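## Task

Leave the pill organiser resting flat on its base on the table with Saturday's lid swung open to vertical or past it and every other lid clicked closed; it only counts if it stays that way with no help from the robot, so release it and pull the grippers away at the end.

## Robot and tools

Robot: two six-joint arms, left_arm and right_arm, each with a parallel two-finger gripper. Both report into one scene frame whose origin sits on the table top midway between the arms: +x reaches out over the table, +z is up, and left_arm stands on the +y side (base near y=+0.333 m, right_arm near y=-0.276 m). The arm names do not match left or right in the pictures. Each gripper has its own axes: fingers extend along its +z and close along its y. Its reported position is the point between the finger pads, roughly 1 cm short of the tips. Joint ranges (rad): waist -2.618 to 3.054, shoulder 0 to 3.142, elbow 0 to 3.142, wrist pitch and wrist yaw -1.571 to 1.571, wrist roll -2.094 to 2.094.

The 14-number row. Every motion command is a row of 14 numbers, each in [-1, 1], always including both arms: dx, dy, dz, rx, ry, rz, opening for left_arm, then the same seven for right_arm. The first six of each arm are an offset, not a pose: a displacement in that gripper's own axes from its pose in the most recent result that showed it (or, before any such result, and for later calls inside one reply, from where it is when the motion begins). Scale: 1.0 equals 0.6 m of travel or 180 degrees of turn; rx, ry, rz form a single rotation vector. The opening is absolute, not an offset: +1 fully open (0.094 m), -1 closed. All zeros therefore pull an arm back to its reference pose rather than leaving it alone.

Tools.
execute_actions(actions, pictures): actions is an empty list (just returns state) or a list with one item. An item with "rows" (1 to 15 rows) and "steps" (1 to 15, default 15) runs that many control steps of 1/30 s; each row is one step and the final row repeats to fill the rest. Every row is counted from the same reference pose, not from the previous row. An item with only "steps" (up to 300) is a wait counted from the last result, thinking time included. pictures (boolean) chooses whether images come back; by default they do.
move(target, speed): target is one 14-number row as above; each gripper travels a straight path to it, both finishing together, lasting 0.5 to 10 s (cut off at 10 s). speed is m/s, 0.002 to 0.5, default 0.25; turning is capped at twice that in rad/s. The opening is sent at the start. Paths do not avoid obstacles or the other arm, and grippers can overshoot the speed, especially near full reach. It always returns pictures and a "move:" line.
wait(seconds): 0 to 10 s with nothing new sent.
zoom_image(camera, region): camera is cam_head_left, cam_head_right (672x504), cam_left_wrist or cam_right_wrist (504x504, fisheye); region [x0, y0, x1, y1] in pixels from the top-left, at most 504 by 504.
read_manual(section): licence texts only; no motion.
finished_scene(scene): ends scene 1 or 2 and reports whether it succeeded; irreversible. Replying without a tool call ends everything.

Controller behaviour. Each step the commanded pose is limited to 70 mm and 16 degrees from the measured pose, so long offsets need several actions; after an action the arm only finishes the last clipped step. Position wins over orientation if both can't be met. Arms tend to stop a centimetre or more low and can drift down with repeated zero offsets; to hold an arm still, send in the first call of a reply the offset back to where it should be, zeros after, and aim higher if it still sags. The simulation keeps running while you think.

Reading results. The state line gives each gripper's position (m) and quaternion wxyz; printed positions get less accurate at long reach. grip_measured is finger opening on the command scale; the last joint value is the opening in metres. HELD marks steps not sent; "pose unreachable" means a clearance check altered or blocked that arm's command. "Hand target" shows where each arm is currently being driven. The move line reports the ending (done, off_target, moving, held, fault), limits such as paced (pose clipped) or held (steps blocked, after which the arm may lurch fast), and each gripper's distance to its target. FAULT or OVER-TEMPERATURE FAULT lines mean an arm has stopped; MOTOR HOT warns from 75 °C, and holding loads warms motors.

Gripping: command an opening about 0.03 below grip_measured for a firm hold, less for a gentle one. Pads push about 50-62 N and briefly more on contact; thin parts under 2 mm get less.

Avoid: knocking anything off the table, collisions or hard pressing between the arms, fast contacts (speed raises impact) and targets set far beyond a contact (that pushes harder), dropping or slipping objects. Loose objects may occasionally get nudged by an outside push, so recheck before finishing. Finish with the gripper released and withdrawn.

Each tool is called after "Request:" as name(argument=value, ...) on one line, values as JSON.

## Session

Request:
execute_actions(actions=[])

Scene clock: 0.00 s of 4800.00 s.
left_arm: end_effector_position=(+0.5107, +0.4771, +0.1081) grip_measured=+1.000 end_effector_quat_wxyz=(+0.074, -0.479, +0.774, -0.406) | right_arm: end_effector_position=(+0.0862, +0.1724, +0.1095) grip_measured=+1.000 end_effector_quat_wxyz=(+0.074, -0.310, +0.732, +0.603)
Joint positions: left_arm=[ 0.452  2.475  2.281 -1.13   0.824 -0.707  0.094] | right_arm=[ 1.003  1.84   0.736  0.744 -0.732  0.801  0.094]
Joint velocities: left_arm=[ 0.007  0.007  0.012  0.037 -0.022 -0.007  0.   ] | right_arm=[-0.007 -0.002  0.002 -0.022  0.081 -0.007  0.   ]
Hand target (left_arm): +0.514, +0.478, +0.126; +0.095, -0.466, +0.778, -0.411
Hand target (right_arm): +0.088, +0.176, +0.123; +0.088, -0.318, +0.718, +0.613
camera_calibration (this result's frames):
cam_left_wrist: T_world_to_cam=[[0.745452, -0.0285305, 0.665949, -0.441677], [-0.627381, -0.367511, 0.686534, 0.455471], [0.225157, -0.929581, -0.291861, 0.491891], [0, 0, 0, 1]] pos_world=[0.50425, 0.612042, 0.125001]
cam_right_wrist: T_world_to_cam=[[0.297832, -0.171718, -0.939047, 0.11109], [-0.777956, -0.613753, -0.134506, 0.235589], [-0.553246, 0.770597, -0.316384, 0.0663109], [0, 0, 0, 1]] pos_world=[0.186878, 0.112571, 0.156986]

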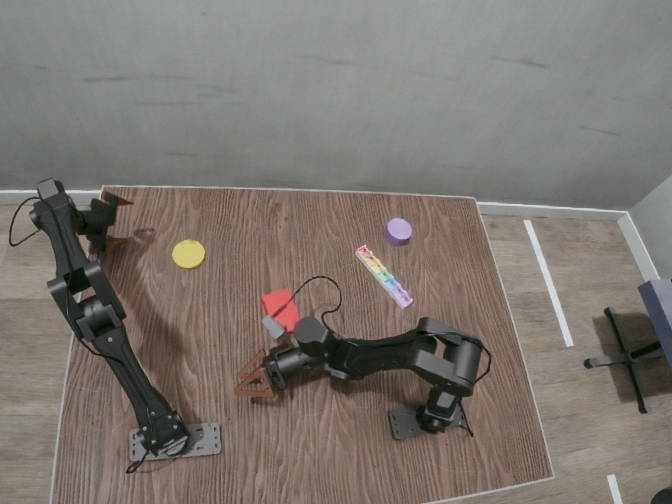

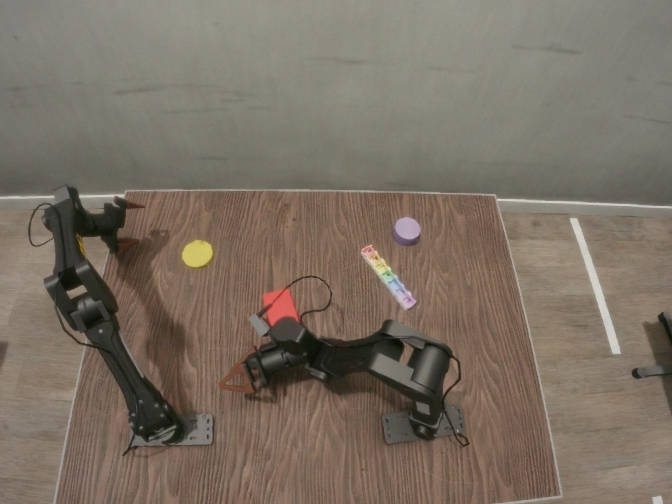

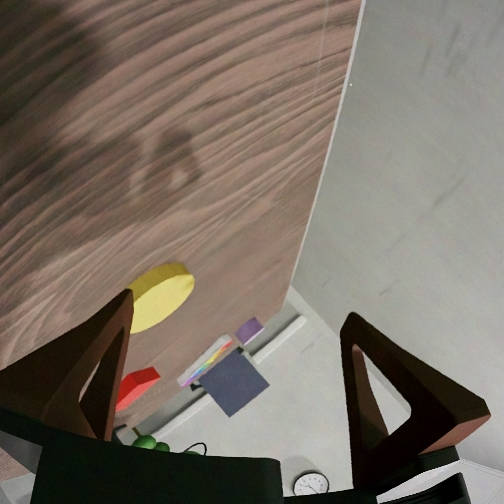

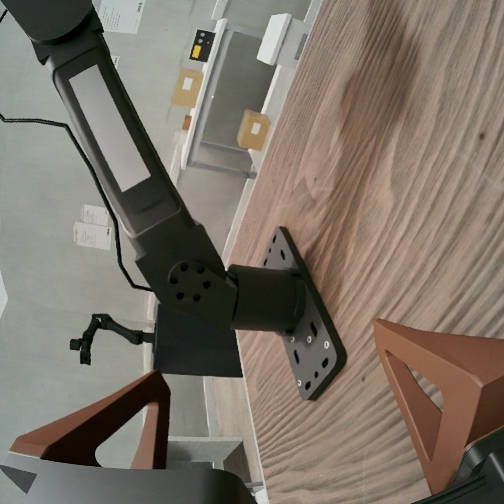

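Request:
zoom_image(camera="cam_head_right", region=[340,205,440,325])

Request:
zoom_image(camera="cam_head_left", region=[340,205,440,325])

Region (340, 205, 440, 325) of cam_head_right's 672x504 image, scaled by 4.200, with more detail than that image has.

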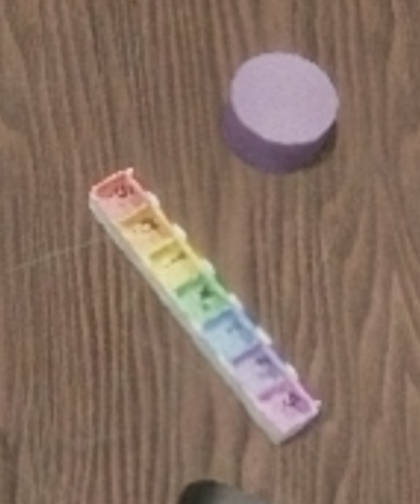

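Region (340, 205, 440, 325) of cam_head_left's 672x504 image, scaled by 4.200, with more detail than that image has.

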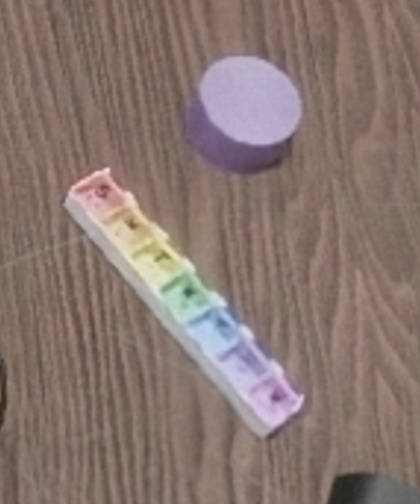

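Request:
move(target=[0.4,0.005,-0.071,0,0,0,1, -0.113,-0.062,-0.564,0.435,-0.178,0.486,-0.2], speed=0.4)

Scene clock: 59.13 s of 4800.00 s.
left_arm: end_effector_position=(+0.3633, +0.3115, +0.1948) grip_measured=+1.000 end_effector_quat_wxyz=(+0.056, -0.490, +0.771, -0.403) | right_arm: end_effector_position=(+0.2435, -0.1171, +0.1885) grip_measured=-0.198 end_effector_quat_wxyz=(-0.010, +0.481, +0.877, +0.004)
Joint positions: left_arm=[ 0.205  1.563  1.303 -0.869  0.737 -1.042  0.094] | right_arm=[ 0.454  1.718  1.707 -1.562 -0.021  1.539  0.038]
Joint velocities: left_arm=[ 0.002 -0.007  0.002 -0.007 -0.051  0.037  0.   ] | right_arm=[ 0.007 -0.002 -0.012  0.007  0.007 -0.007 -0.001]
Hand target (left_arm): +0.361, +0.308, +0.203; +0.072, -0.479, +0.774, -0.408
Hand target (right_arm): +0.247, -0.121, +0.199; +0.004, +0.486, +0.874, +0.006
Off the commanded pose (left_arm): 0.007 m, 2 deg.
Off the commanded pose (right_arm): 0.013 m, 2 deg.
joint sent to its limit (right arm) — the command would take joint 4 (wrist pitch) past its lower limit, so that joint was sent only as far as its limit.
After step 90, 52.77 s passed at rest.
move: off_target (right_arm)
camera_calibration (this result's frames):
cam_left_wrist: T_world_to_cam=[[0.771241, -0.0139102, 0.636391, -0.402486], [-0.597637, -0.359991, 0.716405, 0.223608], [0.21913, -0.932852, -0.285953, 0.398501], [0, 0, 0, 1]] pos_world=[0.356727, 0.446641, 0.209898]
cam_right_wrist: T_world_to_cam=[[-0.959294, -0.282409, -0.000817225, 0.20499], [-0.265183, 0.899778, 0.346521, 0.152593], [-0.0971254, 0.332632, -0.938042, 0.356342], [0, 0, 0, 1]] pos_world=[0.271721, -0.197939, 0.281554]

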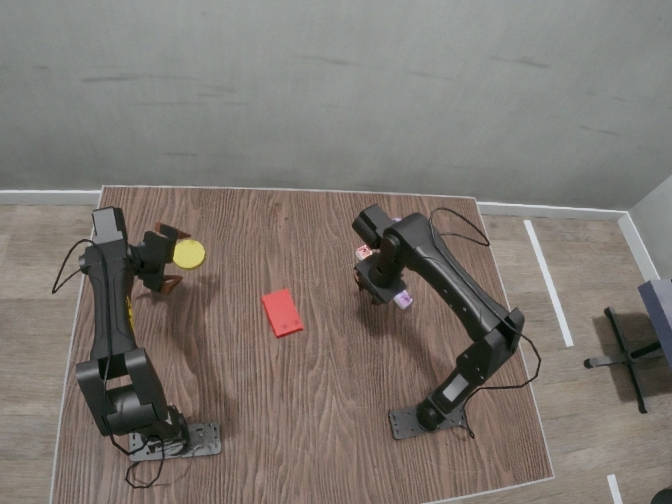

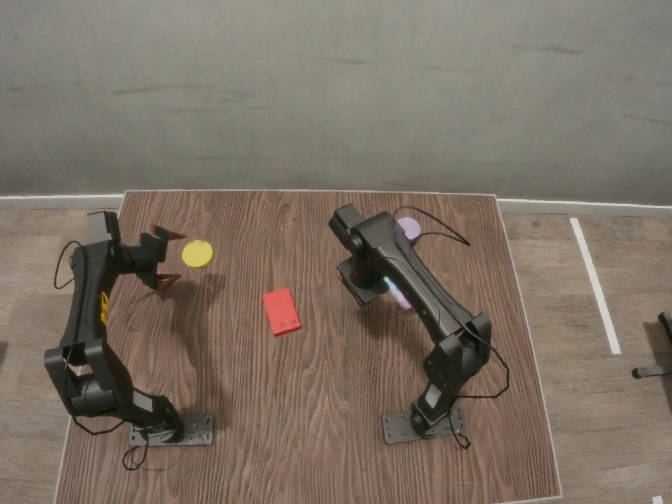

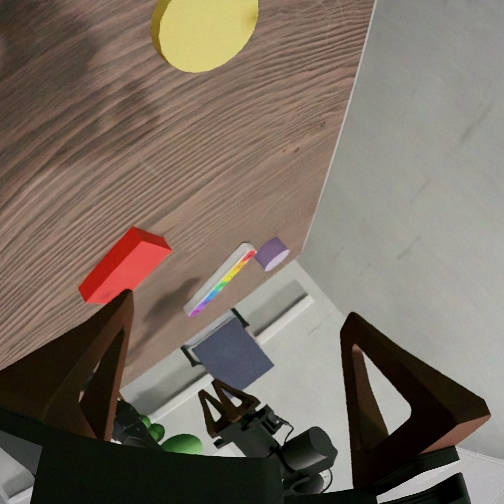

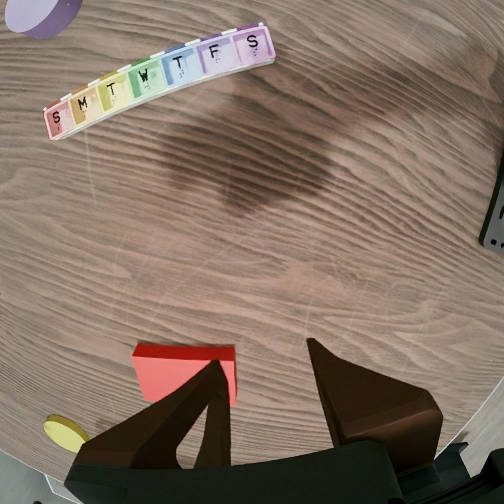

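Request:
move(target=[0.582,0.103,0.276,0.193,0.09,0.151,0.06, -0.242,0.035,0.17,0,0,0,-1], speed=0.3)

Scene clock: 74.90 s of 4800.00 s.
left_arm: end_effector_position=(+0.2134, -0.0501, +0.1438) grip_measured=+0.062 end_effector_quat_wxyz=(+0.165, -0.208, +0.714, -0.648) | right_arm: end_effector_position=(+0.3355, -0.2215, +0.0824) grip_measured=-0.986 end_effector_quat_wxyz=(-0.020, +0.482, +0.876, -0.001)
Joint positions: left_arm=[-1.104  1.712  0.491  1.114 -0.008 -1.606  0.05 ] | right_arm=[ 0.059  1.932  1.553 -1.224 -0.022  1.146  0.001]
Joint velocities: left_arm=[ 0.007 -0.007  0.007  0.066 -0.022  0.037 -0.001] | right_arm=[-0.012 -0.007  0.002  0.066 -0.007 -0.037 -0.   ]
Hand target (left_arm): +0.214, -0.054, +0.149; +0.173, -0.201, +0.709, -0.654
Hand target (right_arm): +0.338, -0.222, +0.083; -0.013, +0.481, +0.877, +0.005
Off the commanded pose (left_arm): 0.009 m, 2 deg.
Off the commanded pose (right_arm): 0.006 m, 1 deg.
After step 90, 10.40 s passed at rest.
move: done
camera_calibration (this result's frames):
cam_left_wrist: T_world_to_cam=[[0.220038, 0.0638293, 0.973401, -0.186324], [-0.974691, 0.0547888, 0.216737, 0.213445], [-0.0394973, -0.996456, 0.0742695, 0.079684], [0, 0, 0, 1]] pos_world=[0.252189, 0.0796001, 0.129189]
cam_right_wrist: T_world_to_cam=[[-0.959657, -0.280441, 0.0202659, 0.262528], [-0.255587, 0.900103, 0.352833, 0.303987], [-0.11719, 0.333419, -0.935467, 0.307165], [0, 0, 0, 1]] pos_world=[0.365628, -0.30241, 0.174765]

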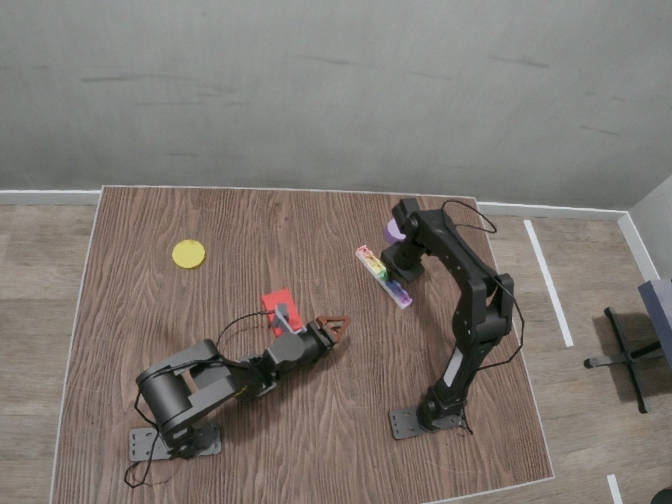

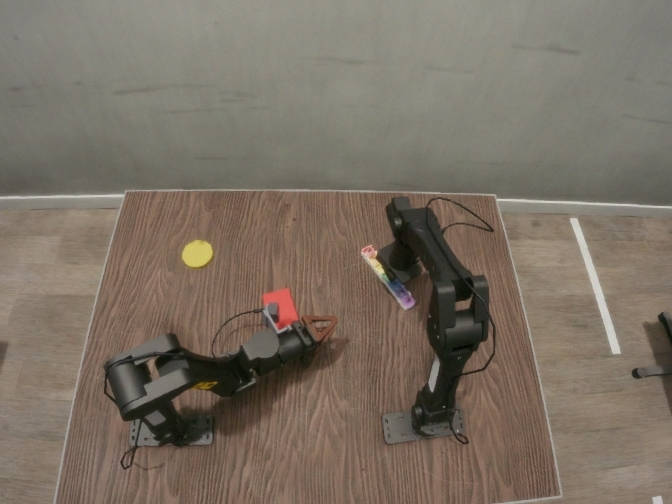

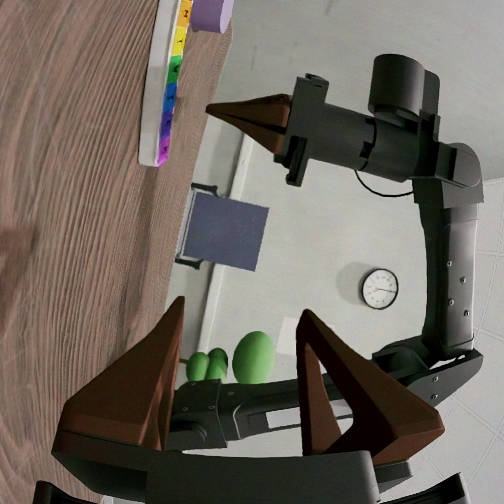

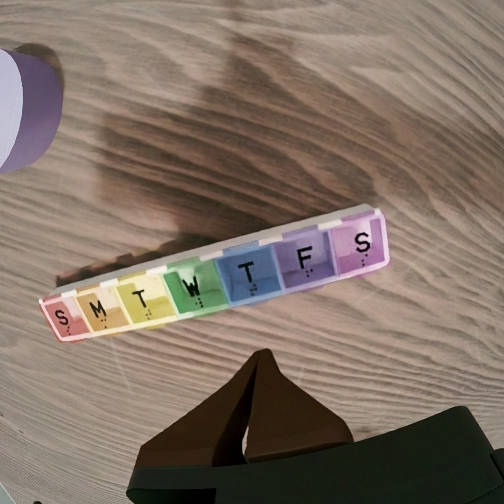

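Request:
move(target=[0.033,0.05,0.22,0.01,0,0,0.06, -0.019,-0.046,0.04,0,0,0,-1], speed=0.15)

Scene clock: 93.10 s of 4800.00 s.
left_arm: end_effector_position=(+0.2601, -0.1605, +0.0857) grip_measured=+0.062 end_effector_quat_wxyz=(+0.163, -0.211, +0.714, -0.648) | right_arm: end_effector_position=(+0.3155, -0.2424, +0.0515) grip_measured=-0.986 end_effector_quat_wxyz=(-0.035, +0.481, +0.876, -0.010)
Joint positions: left_arm=[-1.143  2.235  0.984  1.143 -0.047 -1.617  0.05 ] | right_arm=[ 0.005  1.908  1.393 -1.126 -0.022  1.09   0.001]
Joint velocities: left_arm=[-0.002  0.002  0.007 -0.037 -0.037  0.051  0.001] | right_arm=[ 0.012  0.022  0.007 -0.022 -0.081 -0.007 -0.001]
Hand target (left_arm): +0.261, -0.169, +0.097; +0.168, -0.206, +0.704, -0.659
Hand target (right_arm): +0.318, -0.245, +0.058; -0.020, +0.482, +0.876, -0.001
Off the commanded pose (left_arm): 0.018 m, 2 deg.
Off the commanded pose (right_arm): 0.008 m, 2 deg.
After step 90, 13.83 s passed at rest.
move: off_target (left_arm)
camera_calibration (this result's frames):
cam_left_wrist: T_world_to_cam=[[0.226279, 0.0662807, 0.971805, -0.134123], [-0.973334, 0.0539665, 0.222955, 0.276613], [-0.0376674, -0.996341, 0.0767247, -0.0247985], [0, 0, 0, 1]] pos_world=[0.298652, -0.0307459, 0.0705718]
cam_right_wrist: T_world_to_cam=[[-0.957752, -0.282146, 0.0557223, 0.235295], [-0.244174, 0.900111, 0.360804, 0.324569], [-0.151956, 0.331955, -0.930975, 0.29326], [0, 0, 0, 1]] pos_world=[0.349168, -0.323109, 0.142801]

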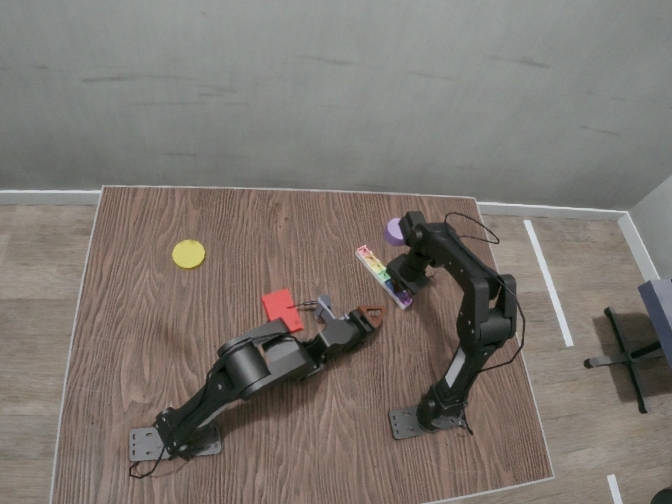

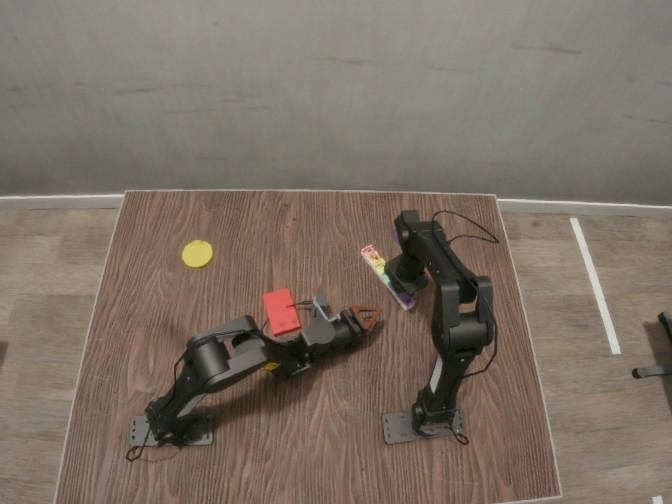

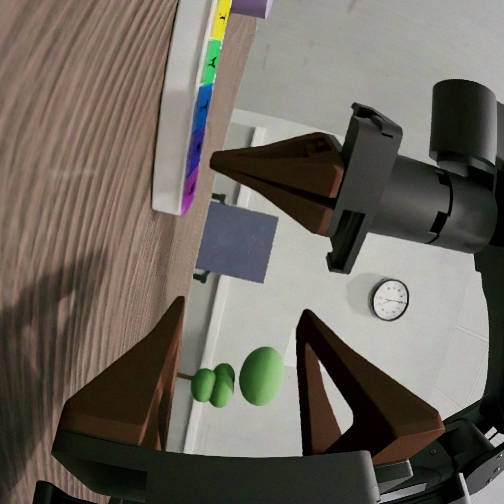

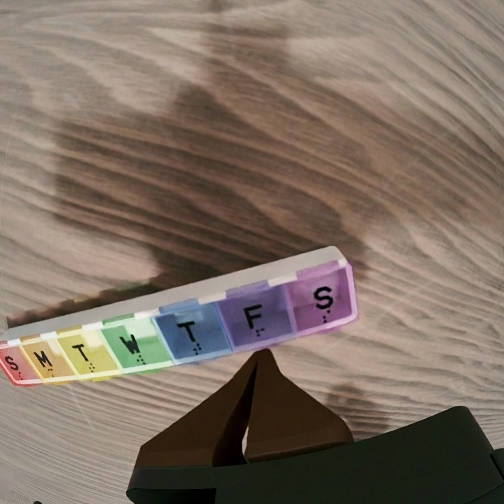

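Request:
move(target=[0,0,0,0,0,0,0.06, 0,0.004,0.035,-0.016,-0.016,0,-1], speed=0.04)

Request:
zoom_image(camera="cam_right_wrist", region=[160,240,400,420])

Scene clock: 98.73 s of 4800.00 s.
left_arm: end_effector_position=(+0.2602, -0.1603, +0.0851) grip_measured=+0.062 end_effector_quat_wxyz=(+0.161, -0.214, +0.714, -0.647) | right_arm: end_effector_position=(+0.3127, -0.2424, +0.0383) grip_measured=-0.987 end_effector_quat_wxyz=(-0.016, +0.484, +0.875, -0.003)
Joint positions: left_arm=[-1.143  2.235  0.984  1.14  -0.048 -1.623  0.05 ] | right_arm=[ 0.011  1.877  1.298 -1.022 -0.014  1.102  0.001]
Joint velocities: left_arm=[-0.002 -0.002 -0.012  0.022 -0.037  0.007  0.001] | right_arm=[ 0.007 -0.002 -0.032  0.007 -0.007 -0.007 -0.   ]
Hand target (left_arm): +0.260, -0.160, +0.086; +0.163, -0.211, +0.714, -0.647
Hand target (right_arm): +0.316, -0.241, +0.030; -0.002, +0.482, +0.876, -0.001
Off the commanded pose (left_arm): 0.001 m, 0 deg.
Off the commanded pose (right_arm): 0.009 m, 2 deg.
After step 90, 1.53 s passed at rest.
move: done
camera_calibration (this result's frames):
cam_left_wrist: T_world_to_cam=[[0.232708, 0.0674767, 0.970203, -0.134855], [-0.971892, 0.0527376, 0.229445, 0.275709], [-0.035684, -0.996326, 0.0778525, -0.0252209], [0, 0, 0, 1]] pos_world=[0.298441, -0.0305689, 0.0695403]
cam_right_wrist: T_world_to_cam=[[-0.961037, -0.275778, 0.0188389, 0.23735], [-0.252568, 0.90376, 0.345583, 0.332811], [-0.11233, 0.327359, -0.938199, 0.267268], [0, 0, 0, 1]] pos_world=[0.342181, -0.322818, 0.131266]

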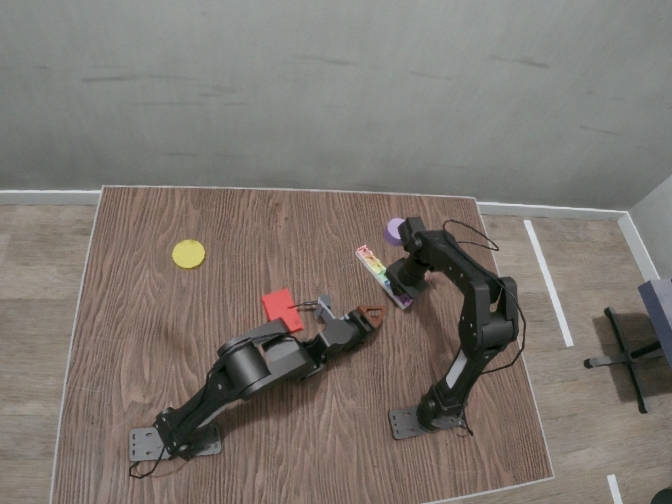

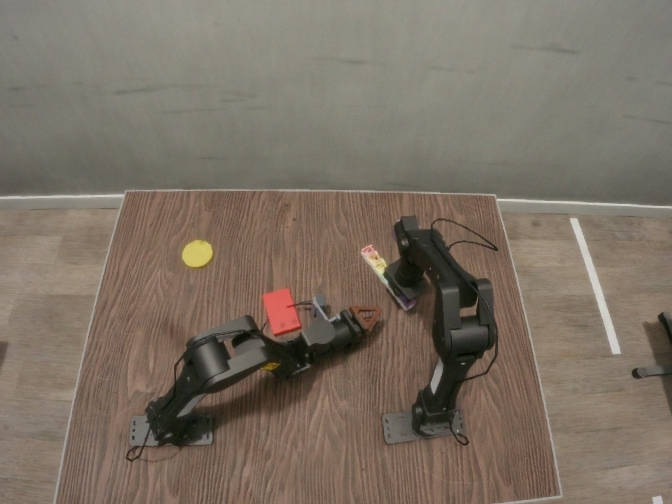

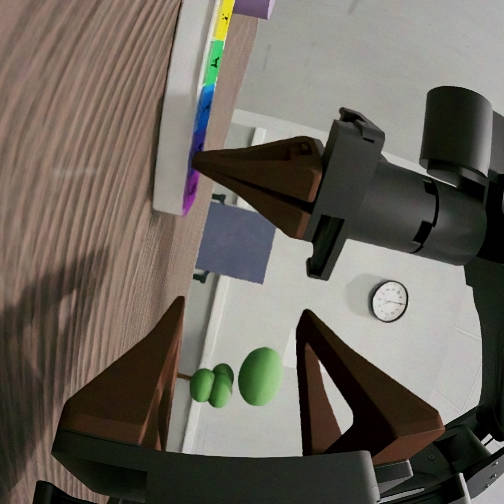

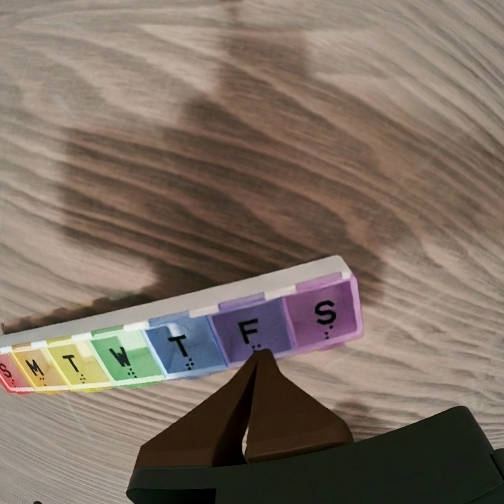

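Region (160, 240, 400, 420) of cam_right_wrist's 504x504 image, scaled by 2.100, with more detail than that image has; it fills the top 378 rows of this view, and the rest is white.

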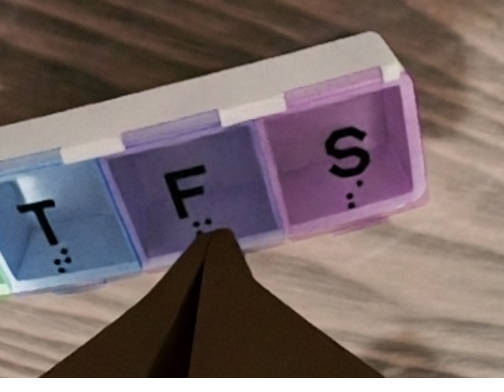

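Request:
move(target=[0,0,0,0,0,0,0.06, -0.02,0.015,-0.025,-0.005,0,0,-1], speed=0.04)

Request:
zoom_image(camera="cam_right_wrist", region=[160,240,400,420])

Scene clock: 104.60 s of 4800.00 s.
left_arm: end_effector_position=(+0.2601, -0.1603, +0.0844) grip_measured=+0.062 end_effector_quat_wxyz=(+0.159, -0.216, +0.714, -0.647) | right_arm: end_effector_position=(+0.3204, -0.2465, +0.0440) grip_measured=-0.987 end_effector_quat_wxyz=(-0.017, +0.483, +0.875, -0.001)
Joint positions: left_arm=[-1.143  2.235  0.984  1.138 -0.048 -1.63   0.05 ] | right_arm=[-0.005  1.895  1.346 -1.052 -0.016  1.085  0.001]
Joint velocities: left_arm=[ 0.002 -0.002 -0.007  0.051  0.022  0.022  0.   ] | right_arm=[ 0.002 -0.007 -0.002 -0.066 -0.022 -0.007  0.001]
Hand target (left_arm): +0.260, -0.160, +0.085; +0.161, -0.214, +0.714, -0.647
Hand target (right_arm): +0.327, -0.248, +0.053; -0.012, +0.484, +0.875, +0.004
Off the commanded pose (left_arm): 0.001 m, 0 deg.
Off the commanded pose (right_arm): 0.011 m, 1 deg.
After step 90, 2.03 s passed at rest.
move: off_target (right_arm)
camera_calibration (this result's frames):
cam_left_wrist: T_world_to_cam=[[0.239242, 0.068545, 0.968537, -0.1356], [-0.970349, 0.0522457, 0.235992, 0.27479], [-0.0344258, -0.996279, 0.079012, -0.0255224], [0, 0, 0, 1]] pos_world=[0.298205, -0.0304893, 0.068502]
cam_right_wrist: T_world_to_cam=[[-0.960653, -0.277217, 0.0172202, 0.243036], [-0.254124, 0.902266, 0.348335, 0.336489], [-0.112102, 0.330253, -0.937212, 0.275425], [0, 0, 0, 1]] pos_world=[0.349859, -0.327189, 0.136736]

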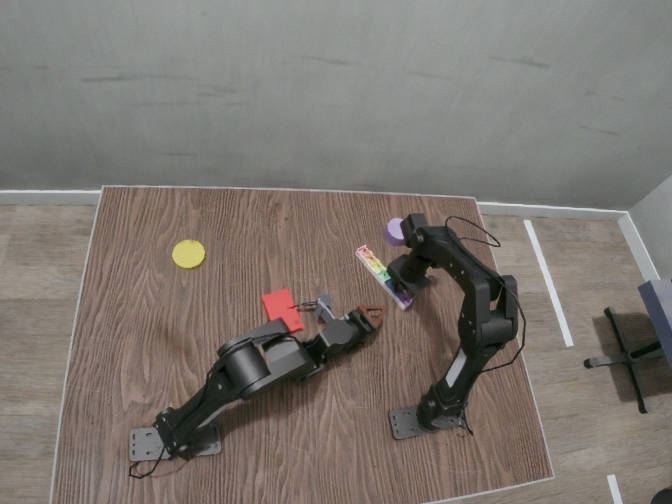

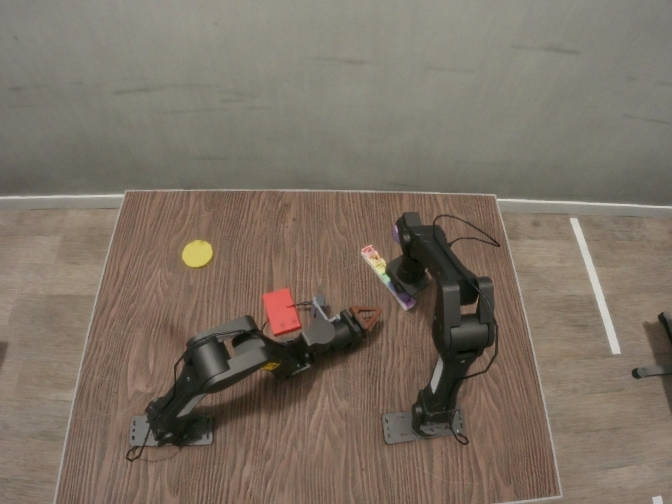

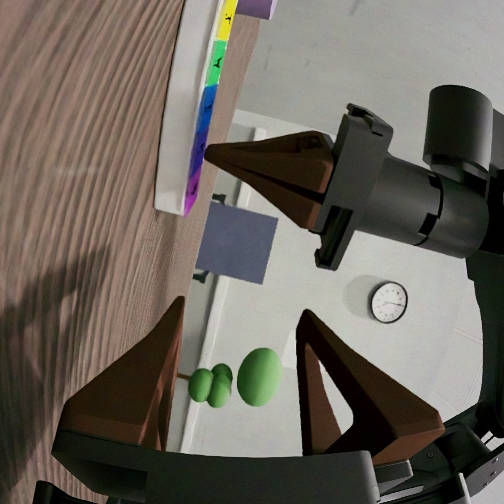

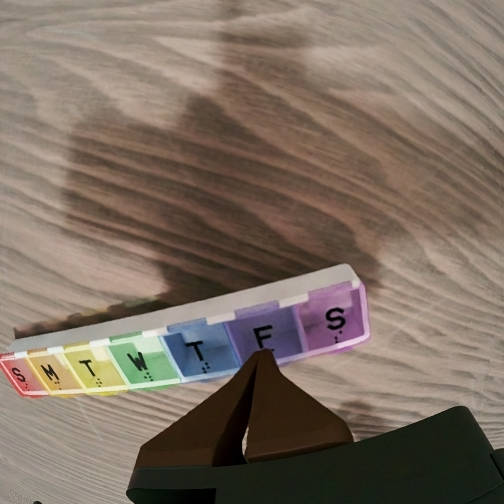

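Region (160, 240, 400, 420) of cam_right_wrist's 504x504 image, scaled by 2.100, with more detail than that image has; it fills the top 378 rows of this view, and the rest is white.

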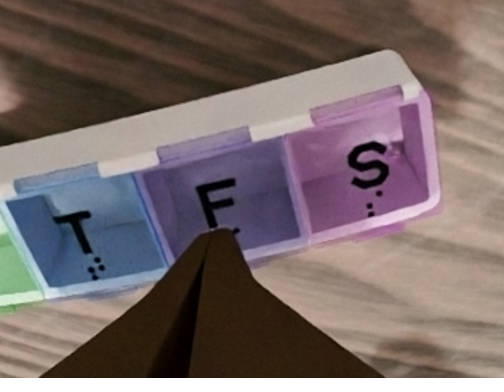

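Request:
move(target=[0.003,0.058,0.088,0.01,-0.004,0.016,0.06, -0.004,0.008,0.04,0,0,0,-1], speed=0.06)

Request:
zoom_image(camera="cam_right_wrist", region=[200,260,440,460])

Request:
zoom_image(camera="cam_left_wrist", region=[110,160,310,360])

Scene clock: 114.40 s of 4800.00 s.
left_arm: end_effector_position=(+0.2824, -0.1973, +0.0532) grip_measured=+0.062 end_effector_quat_wxyz=(+0.181, -0.202, +0.700, -0.661) | right_arm: end_effector_position=(+0.3261, -0.2459, +0.0387) grip_measured=-0.987 end_effector_quat_wxyz=(-0.012, +0.483, +0.876, +0.002)
Joint positions: left_arm=[-1.143  2.468  1.21   1.197 -0.061 -1.589  0.05 ] | right_arm=[-0.005  1.911  1.346 -1.024 -0.017  1.084  0.001]
Joint velocities: left_arm=[ 0.002  0.012 -0.012 -0.081 -0.022 -0.066 -0.001] | right_arm=[-0.012 -0.007 -0.012  0.022 -0.051  0.007 -0.   ]
Hand target (left_arm): +0.282, -0.202, +0.043; +0.183, -0.200, +0.708, -0.652
Hand target (right_arm): +0.324, -0.245, +0.021; -0.017, +0.483, +0.875, -0.002
Off the commanded pose (left_arm): 0.011 m, 1 deg.
Off the commanded pose (right_arm): 0.019 m, 1 deg.
After step 90, 5.43 s passed at rest.
move: off_target (left_arm, right_arm)
camera_calibration (this result's frames):
cam_left_wrist: T_world_to_cam=[[0.17969, 0.0946268, 0.979162, -0.0867783], [-0.98326, 0.0478281, 0.17582, 0.311679], [-0.0301941, -0.994363, 0.101637, -0.0612076], [0, 0, 0, 1]] pos_world=[0.320207, -0.0675581, 0.0363916]
cam_right_wrist: T_world_to_cam=[[-0.960582, -0.277951, 0.00509817, 0.249073], [-0.25901, 0.901481, 0.346766, 0.340734], [-0.10098, 0.331776, -0.937938, 0.267696], [0, 0, 0, 1]] pos_world=[0.354541, -0.32675, 0.131657]

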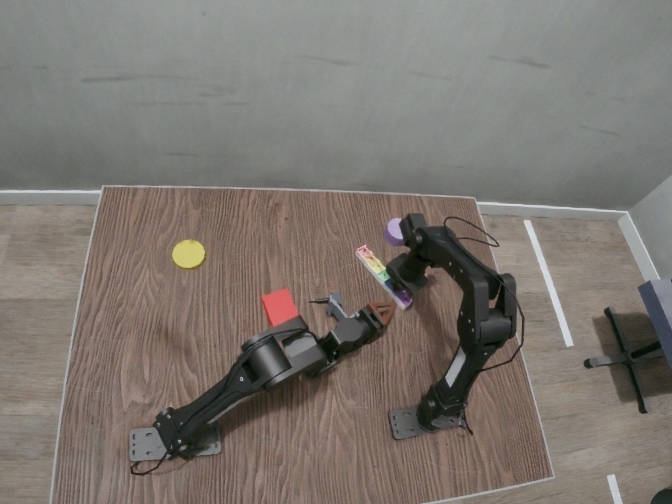

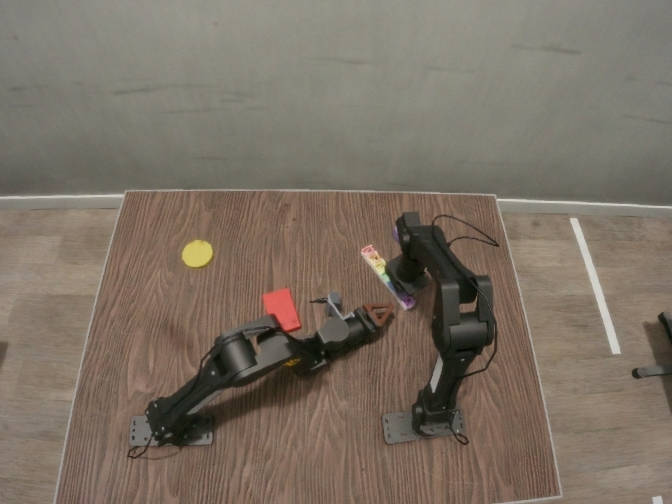

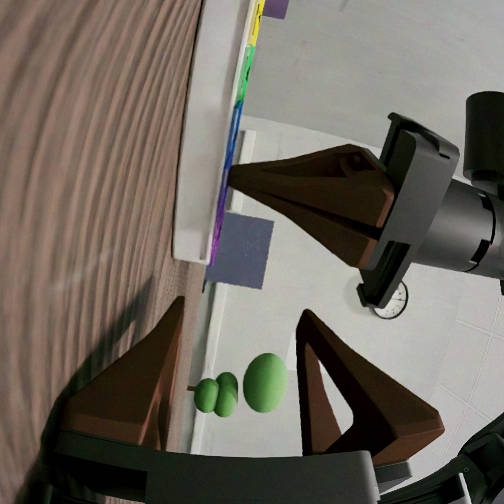

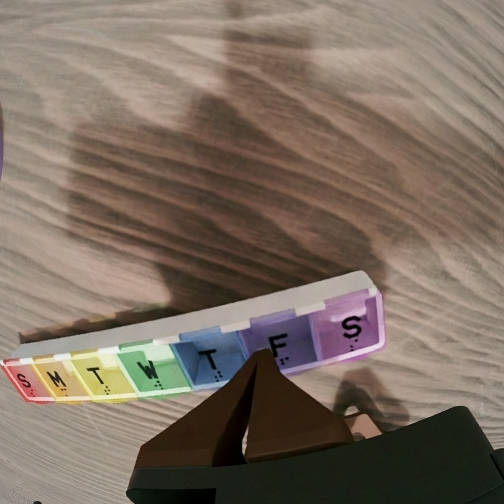

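Region (200, 260, 440, 460) of cam_right_wrist's 504x504 image, scaled by 2.100, with more detail than that image has.

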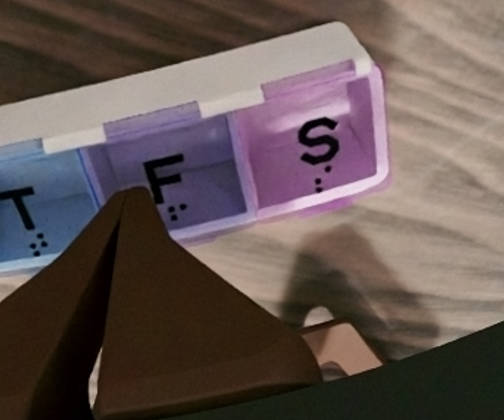

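Region (110, 160, 310, 360) of cam_left_wrist's 504x504 image, scaled by 2.520, with more detail than that image has.

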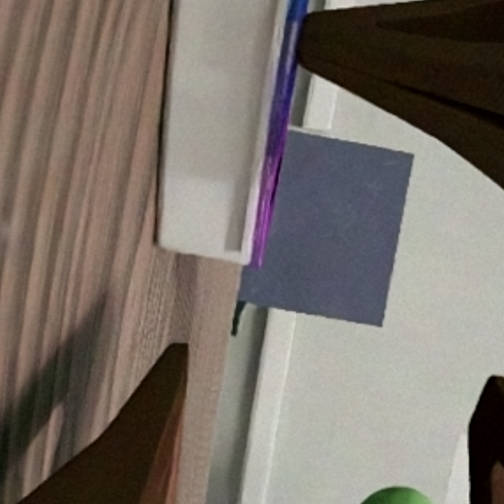

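Request:
move(target=[0.008,0.004,0.028,0.01,0,0,0.06, 0,0,0.03,0,0,0,-1], speed=0.04)

Request:
zoom_image(camera="cam_right_wrist", region=[200,260,440,460])

Request:
zoom_image(camera="cam_left_wrist", region=[110,160,310,360])

Scene clock: 121.23 s of 4800.00 s.
left_arm: end_effector_position=(+0.2886, -0.2075, +0.0574) grip_measured=+0.062 end_effector_quat_wxyz=(+0.185, -0.201, +0.684, -0.677) | right_arm: end_effector_position=(+0.3265, -0.2459, +0.0381) grip_measured=-0.987 end_effector_quat_wxyz=(-0.011, +0.483, +0.876, +0.003)
Joint positions: left_arm=[-1.143  2.514  1.275  1.223 -0.065 -1.591  0.05 ] | right_arm=[-0.005  1.911  1.344 -1.019 -0.017  1.084  0.001]
Joint velocities: left_arm=[ 0.002  0.002 -0.002 -0.037 -0.022  0.022 -0.001] | right_arm=[ 0.012 -0.017  0.017 -0.022  0.007 -0.022 -0.   ]
Hand target (left_arm): +0.287, -0.213, +0.050; +0.184, -0.199, +0.689, -0.672
Hand target (right_arm): +0.325, -0.246, +0.022; -0.012, +0.483, +0.876, +0.002
Off the commanded pose (left_arm): 0.010 m, 1 deg.
Off the commanded pose (right_arm): 0.017 m, 0 deg.
After step 90, 3.10 s passed at rest.
move: off_target (right_arm)
camera_calibration (this result's frames):
cam_left_wrist: T_world_to_cam=[[0.159615, 0.135268, 0.977868, -0.0767109], [-0.986759, 0.0507533, 0.154045, 0.320377], [-0.0287927, -0.989508, 0.141578, -0.0733085], [0, 0, 0, 1]] pos_world=[0.326268, -0.078423, 0.0360394]
cam_right_wrist: T_world_to_cam=[[-0.960591, -0.277952, 0.00285746, 0.249541], [-0.2598, 0.90142, 0.346331, 0.34126], [-0.0988391, 0.33194, -0.938108, 0.26655], [0, 0, 0, 1]] pos_world=[0.354712, -0.326737, 0.131151]

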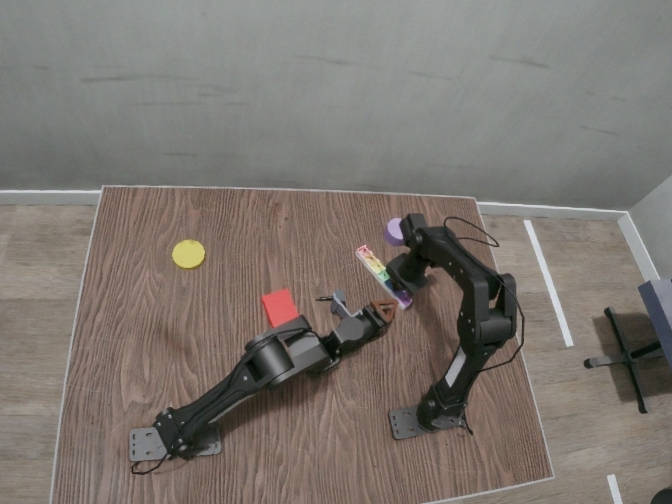

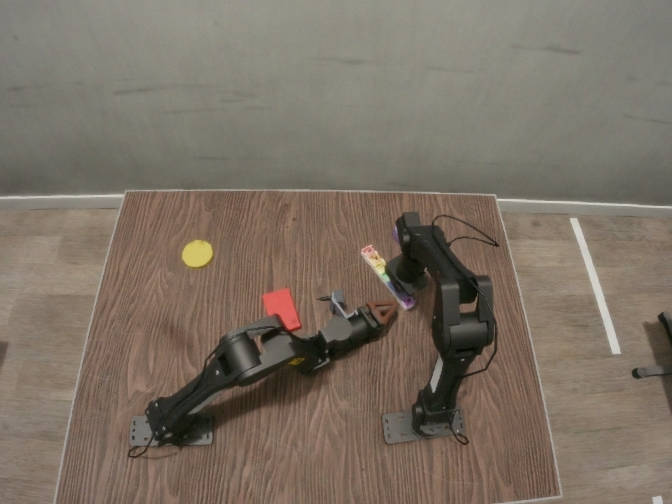

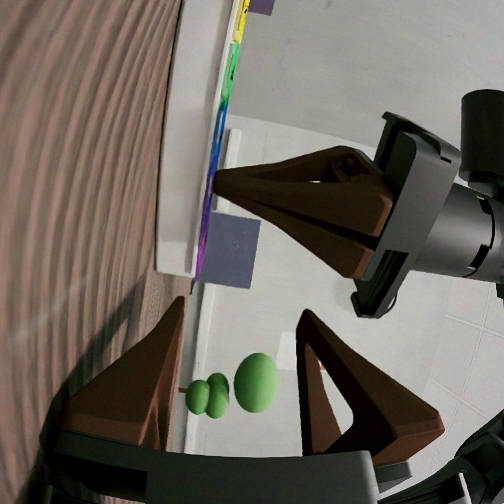

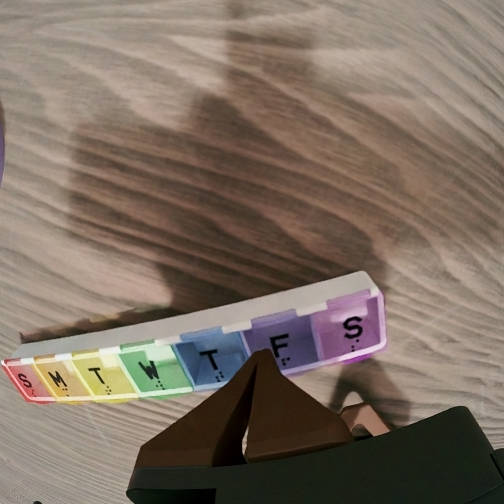

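Region (200, 260, 440, 460) of cam_right_wrist's 504x504 image, scaled by 2.100, with more detail than that image has.

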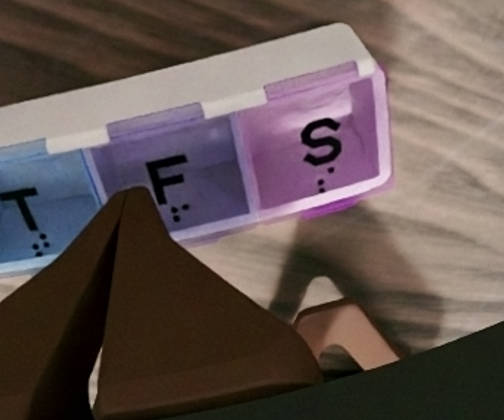

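Region (110, 160, 310, 360) of cam_left_wrist's 504x504 image, scaled by 2.520, with more detail than that image has.

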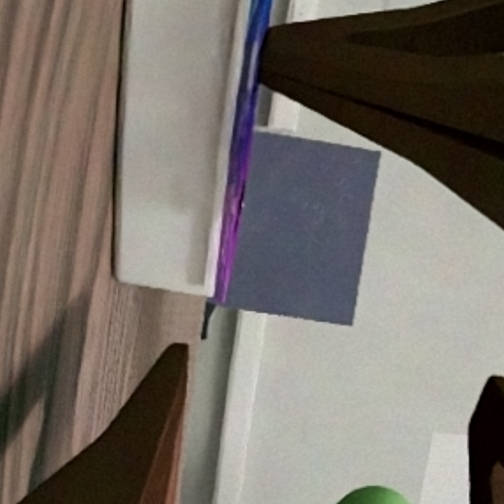

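Request:
move(target=[0.016,0,0.03,-0.022,0,0,0.06, 0,0,0.03,0,0,0,-1], speed=0.04)

Request:
zoom_image(camera="cam_right_wrist", region=[200,260,440,460])

Request:
zoom_image(camera="cam_left_wrist", region=[110,160,310,360])

Scene clock: 132.37 s of 4800.00 s.
left_arm: end_effector_position=(+0.2939, -0.2195, +0.0530) grip_measured=+0.062 end_effector_quat_wxyz=(+0.183, -0.209, +0.702, -0.656) | right_arm: end_effector_position=(+0.3267, -0.2459, +0.0385) grip_measured=-0.987 end_effector_quat_wxyz=(-0.010, +0.483, +0.876, +0.003)
Joint positions: left_arm=[-1.149  2.514  1.342  1.099 -0.081 -1.594  0.05 ] | right_arm=[-0.005  1.91   1.344 -1.019 -0.017  1.084  0.001]
Joint velocities: left_arm=[-0.002 -0.007 -0.012  0.037 -0.022  0.037 -0.001] | right_arm=[-0.002 -0.007 -0.007 -0.037  0.022  0.007  0.   ]
Hand target (left_arm): +0.290, -0.228, +0.057; +0.178, -0.207, +0.707, -0.653
Hand target (right_arm): +0.326, -0.246, +0.021; -0.012, +0.483, +0.876, +0.002
Off the commanded pose (left_arm): 0.010 m, 1 deg.
Off the commanded pose (right_arm): 0.018 m, 0 deg.
After step 90, 7.00 s passed at rest.
move: off_target (right_arm)
camera_calibration (this result's frames):
cam_left_wrist: T_world_to_cam=[[0.186788, 0.0897101, 0.978296, -0.0896424], [-0.982274, 0.0330305, 0.184518, 0.320093], [-0.0157604, -0.99542, 0.0942896, -0.0870199], [0, 0, 0, 1]] pos_world=[0.329792, -0.0891524, 0.0368388]
cam_right_wrist: T_world_to_cam=[[-0.960594, -0.277952, 0.00136364, 0.249781], [-0.260327, 0.90138, 0.34604, 0.341342], [-0.0974117, 0.332049, -0.938219, 0.266474], [0, 0, 0, 1]] pos_world=[0.354756, -0.326734, 0.131553]

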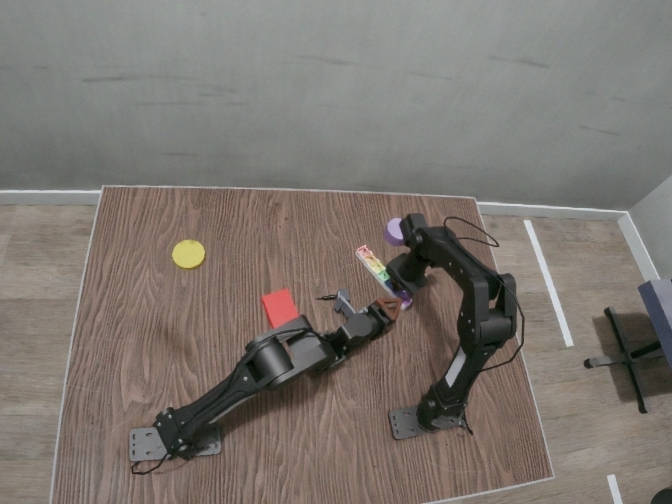

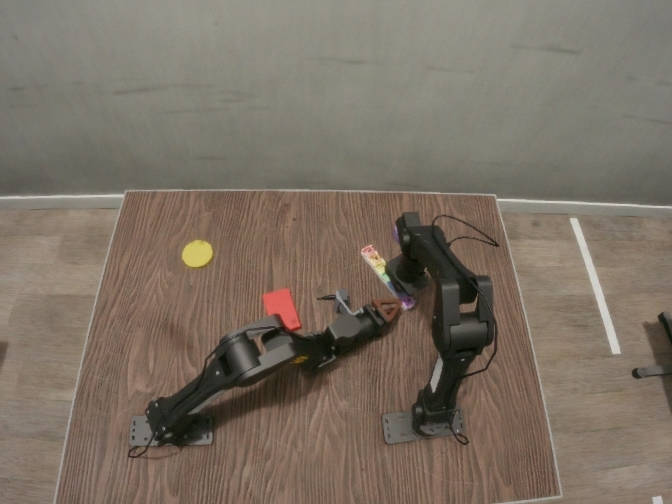

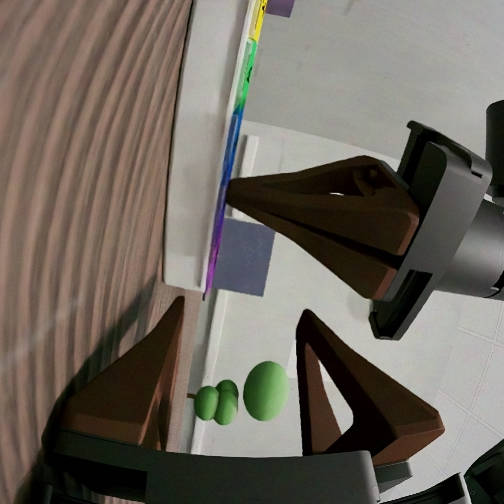

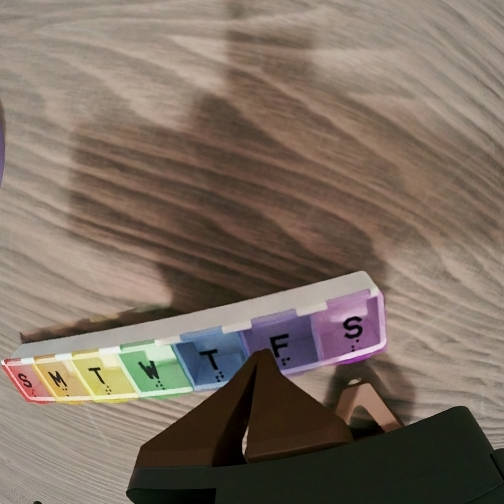

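Region (200, 260, 440, 460) of cam_right_wrist's 504x504 image, scaled by 2.100, with more detail than that image has.

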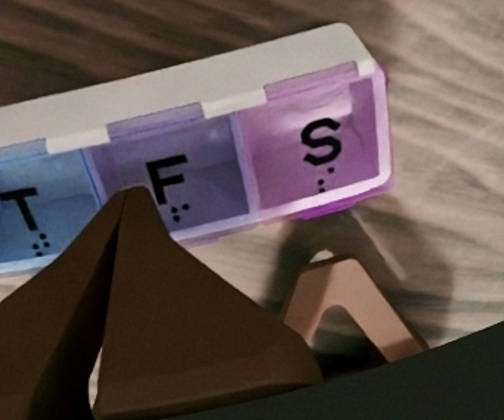

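Region (110, 160, 310, 360) of cam_left_wrist's 504x504 image, scaled by 2.520, with more detail than that image has.

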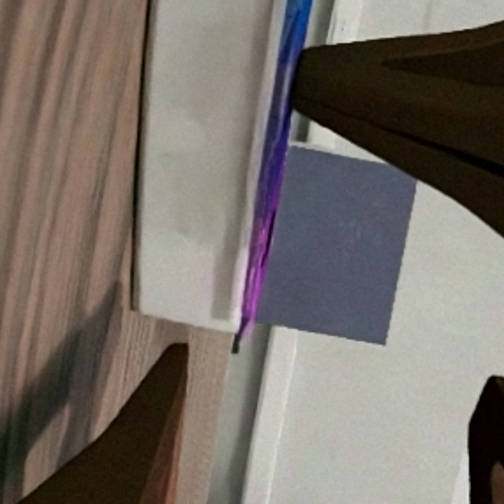

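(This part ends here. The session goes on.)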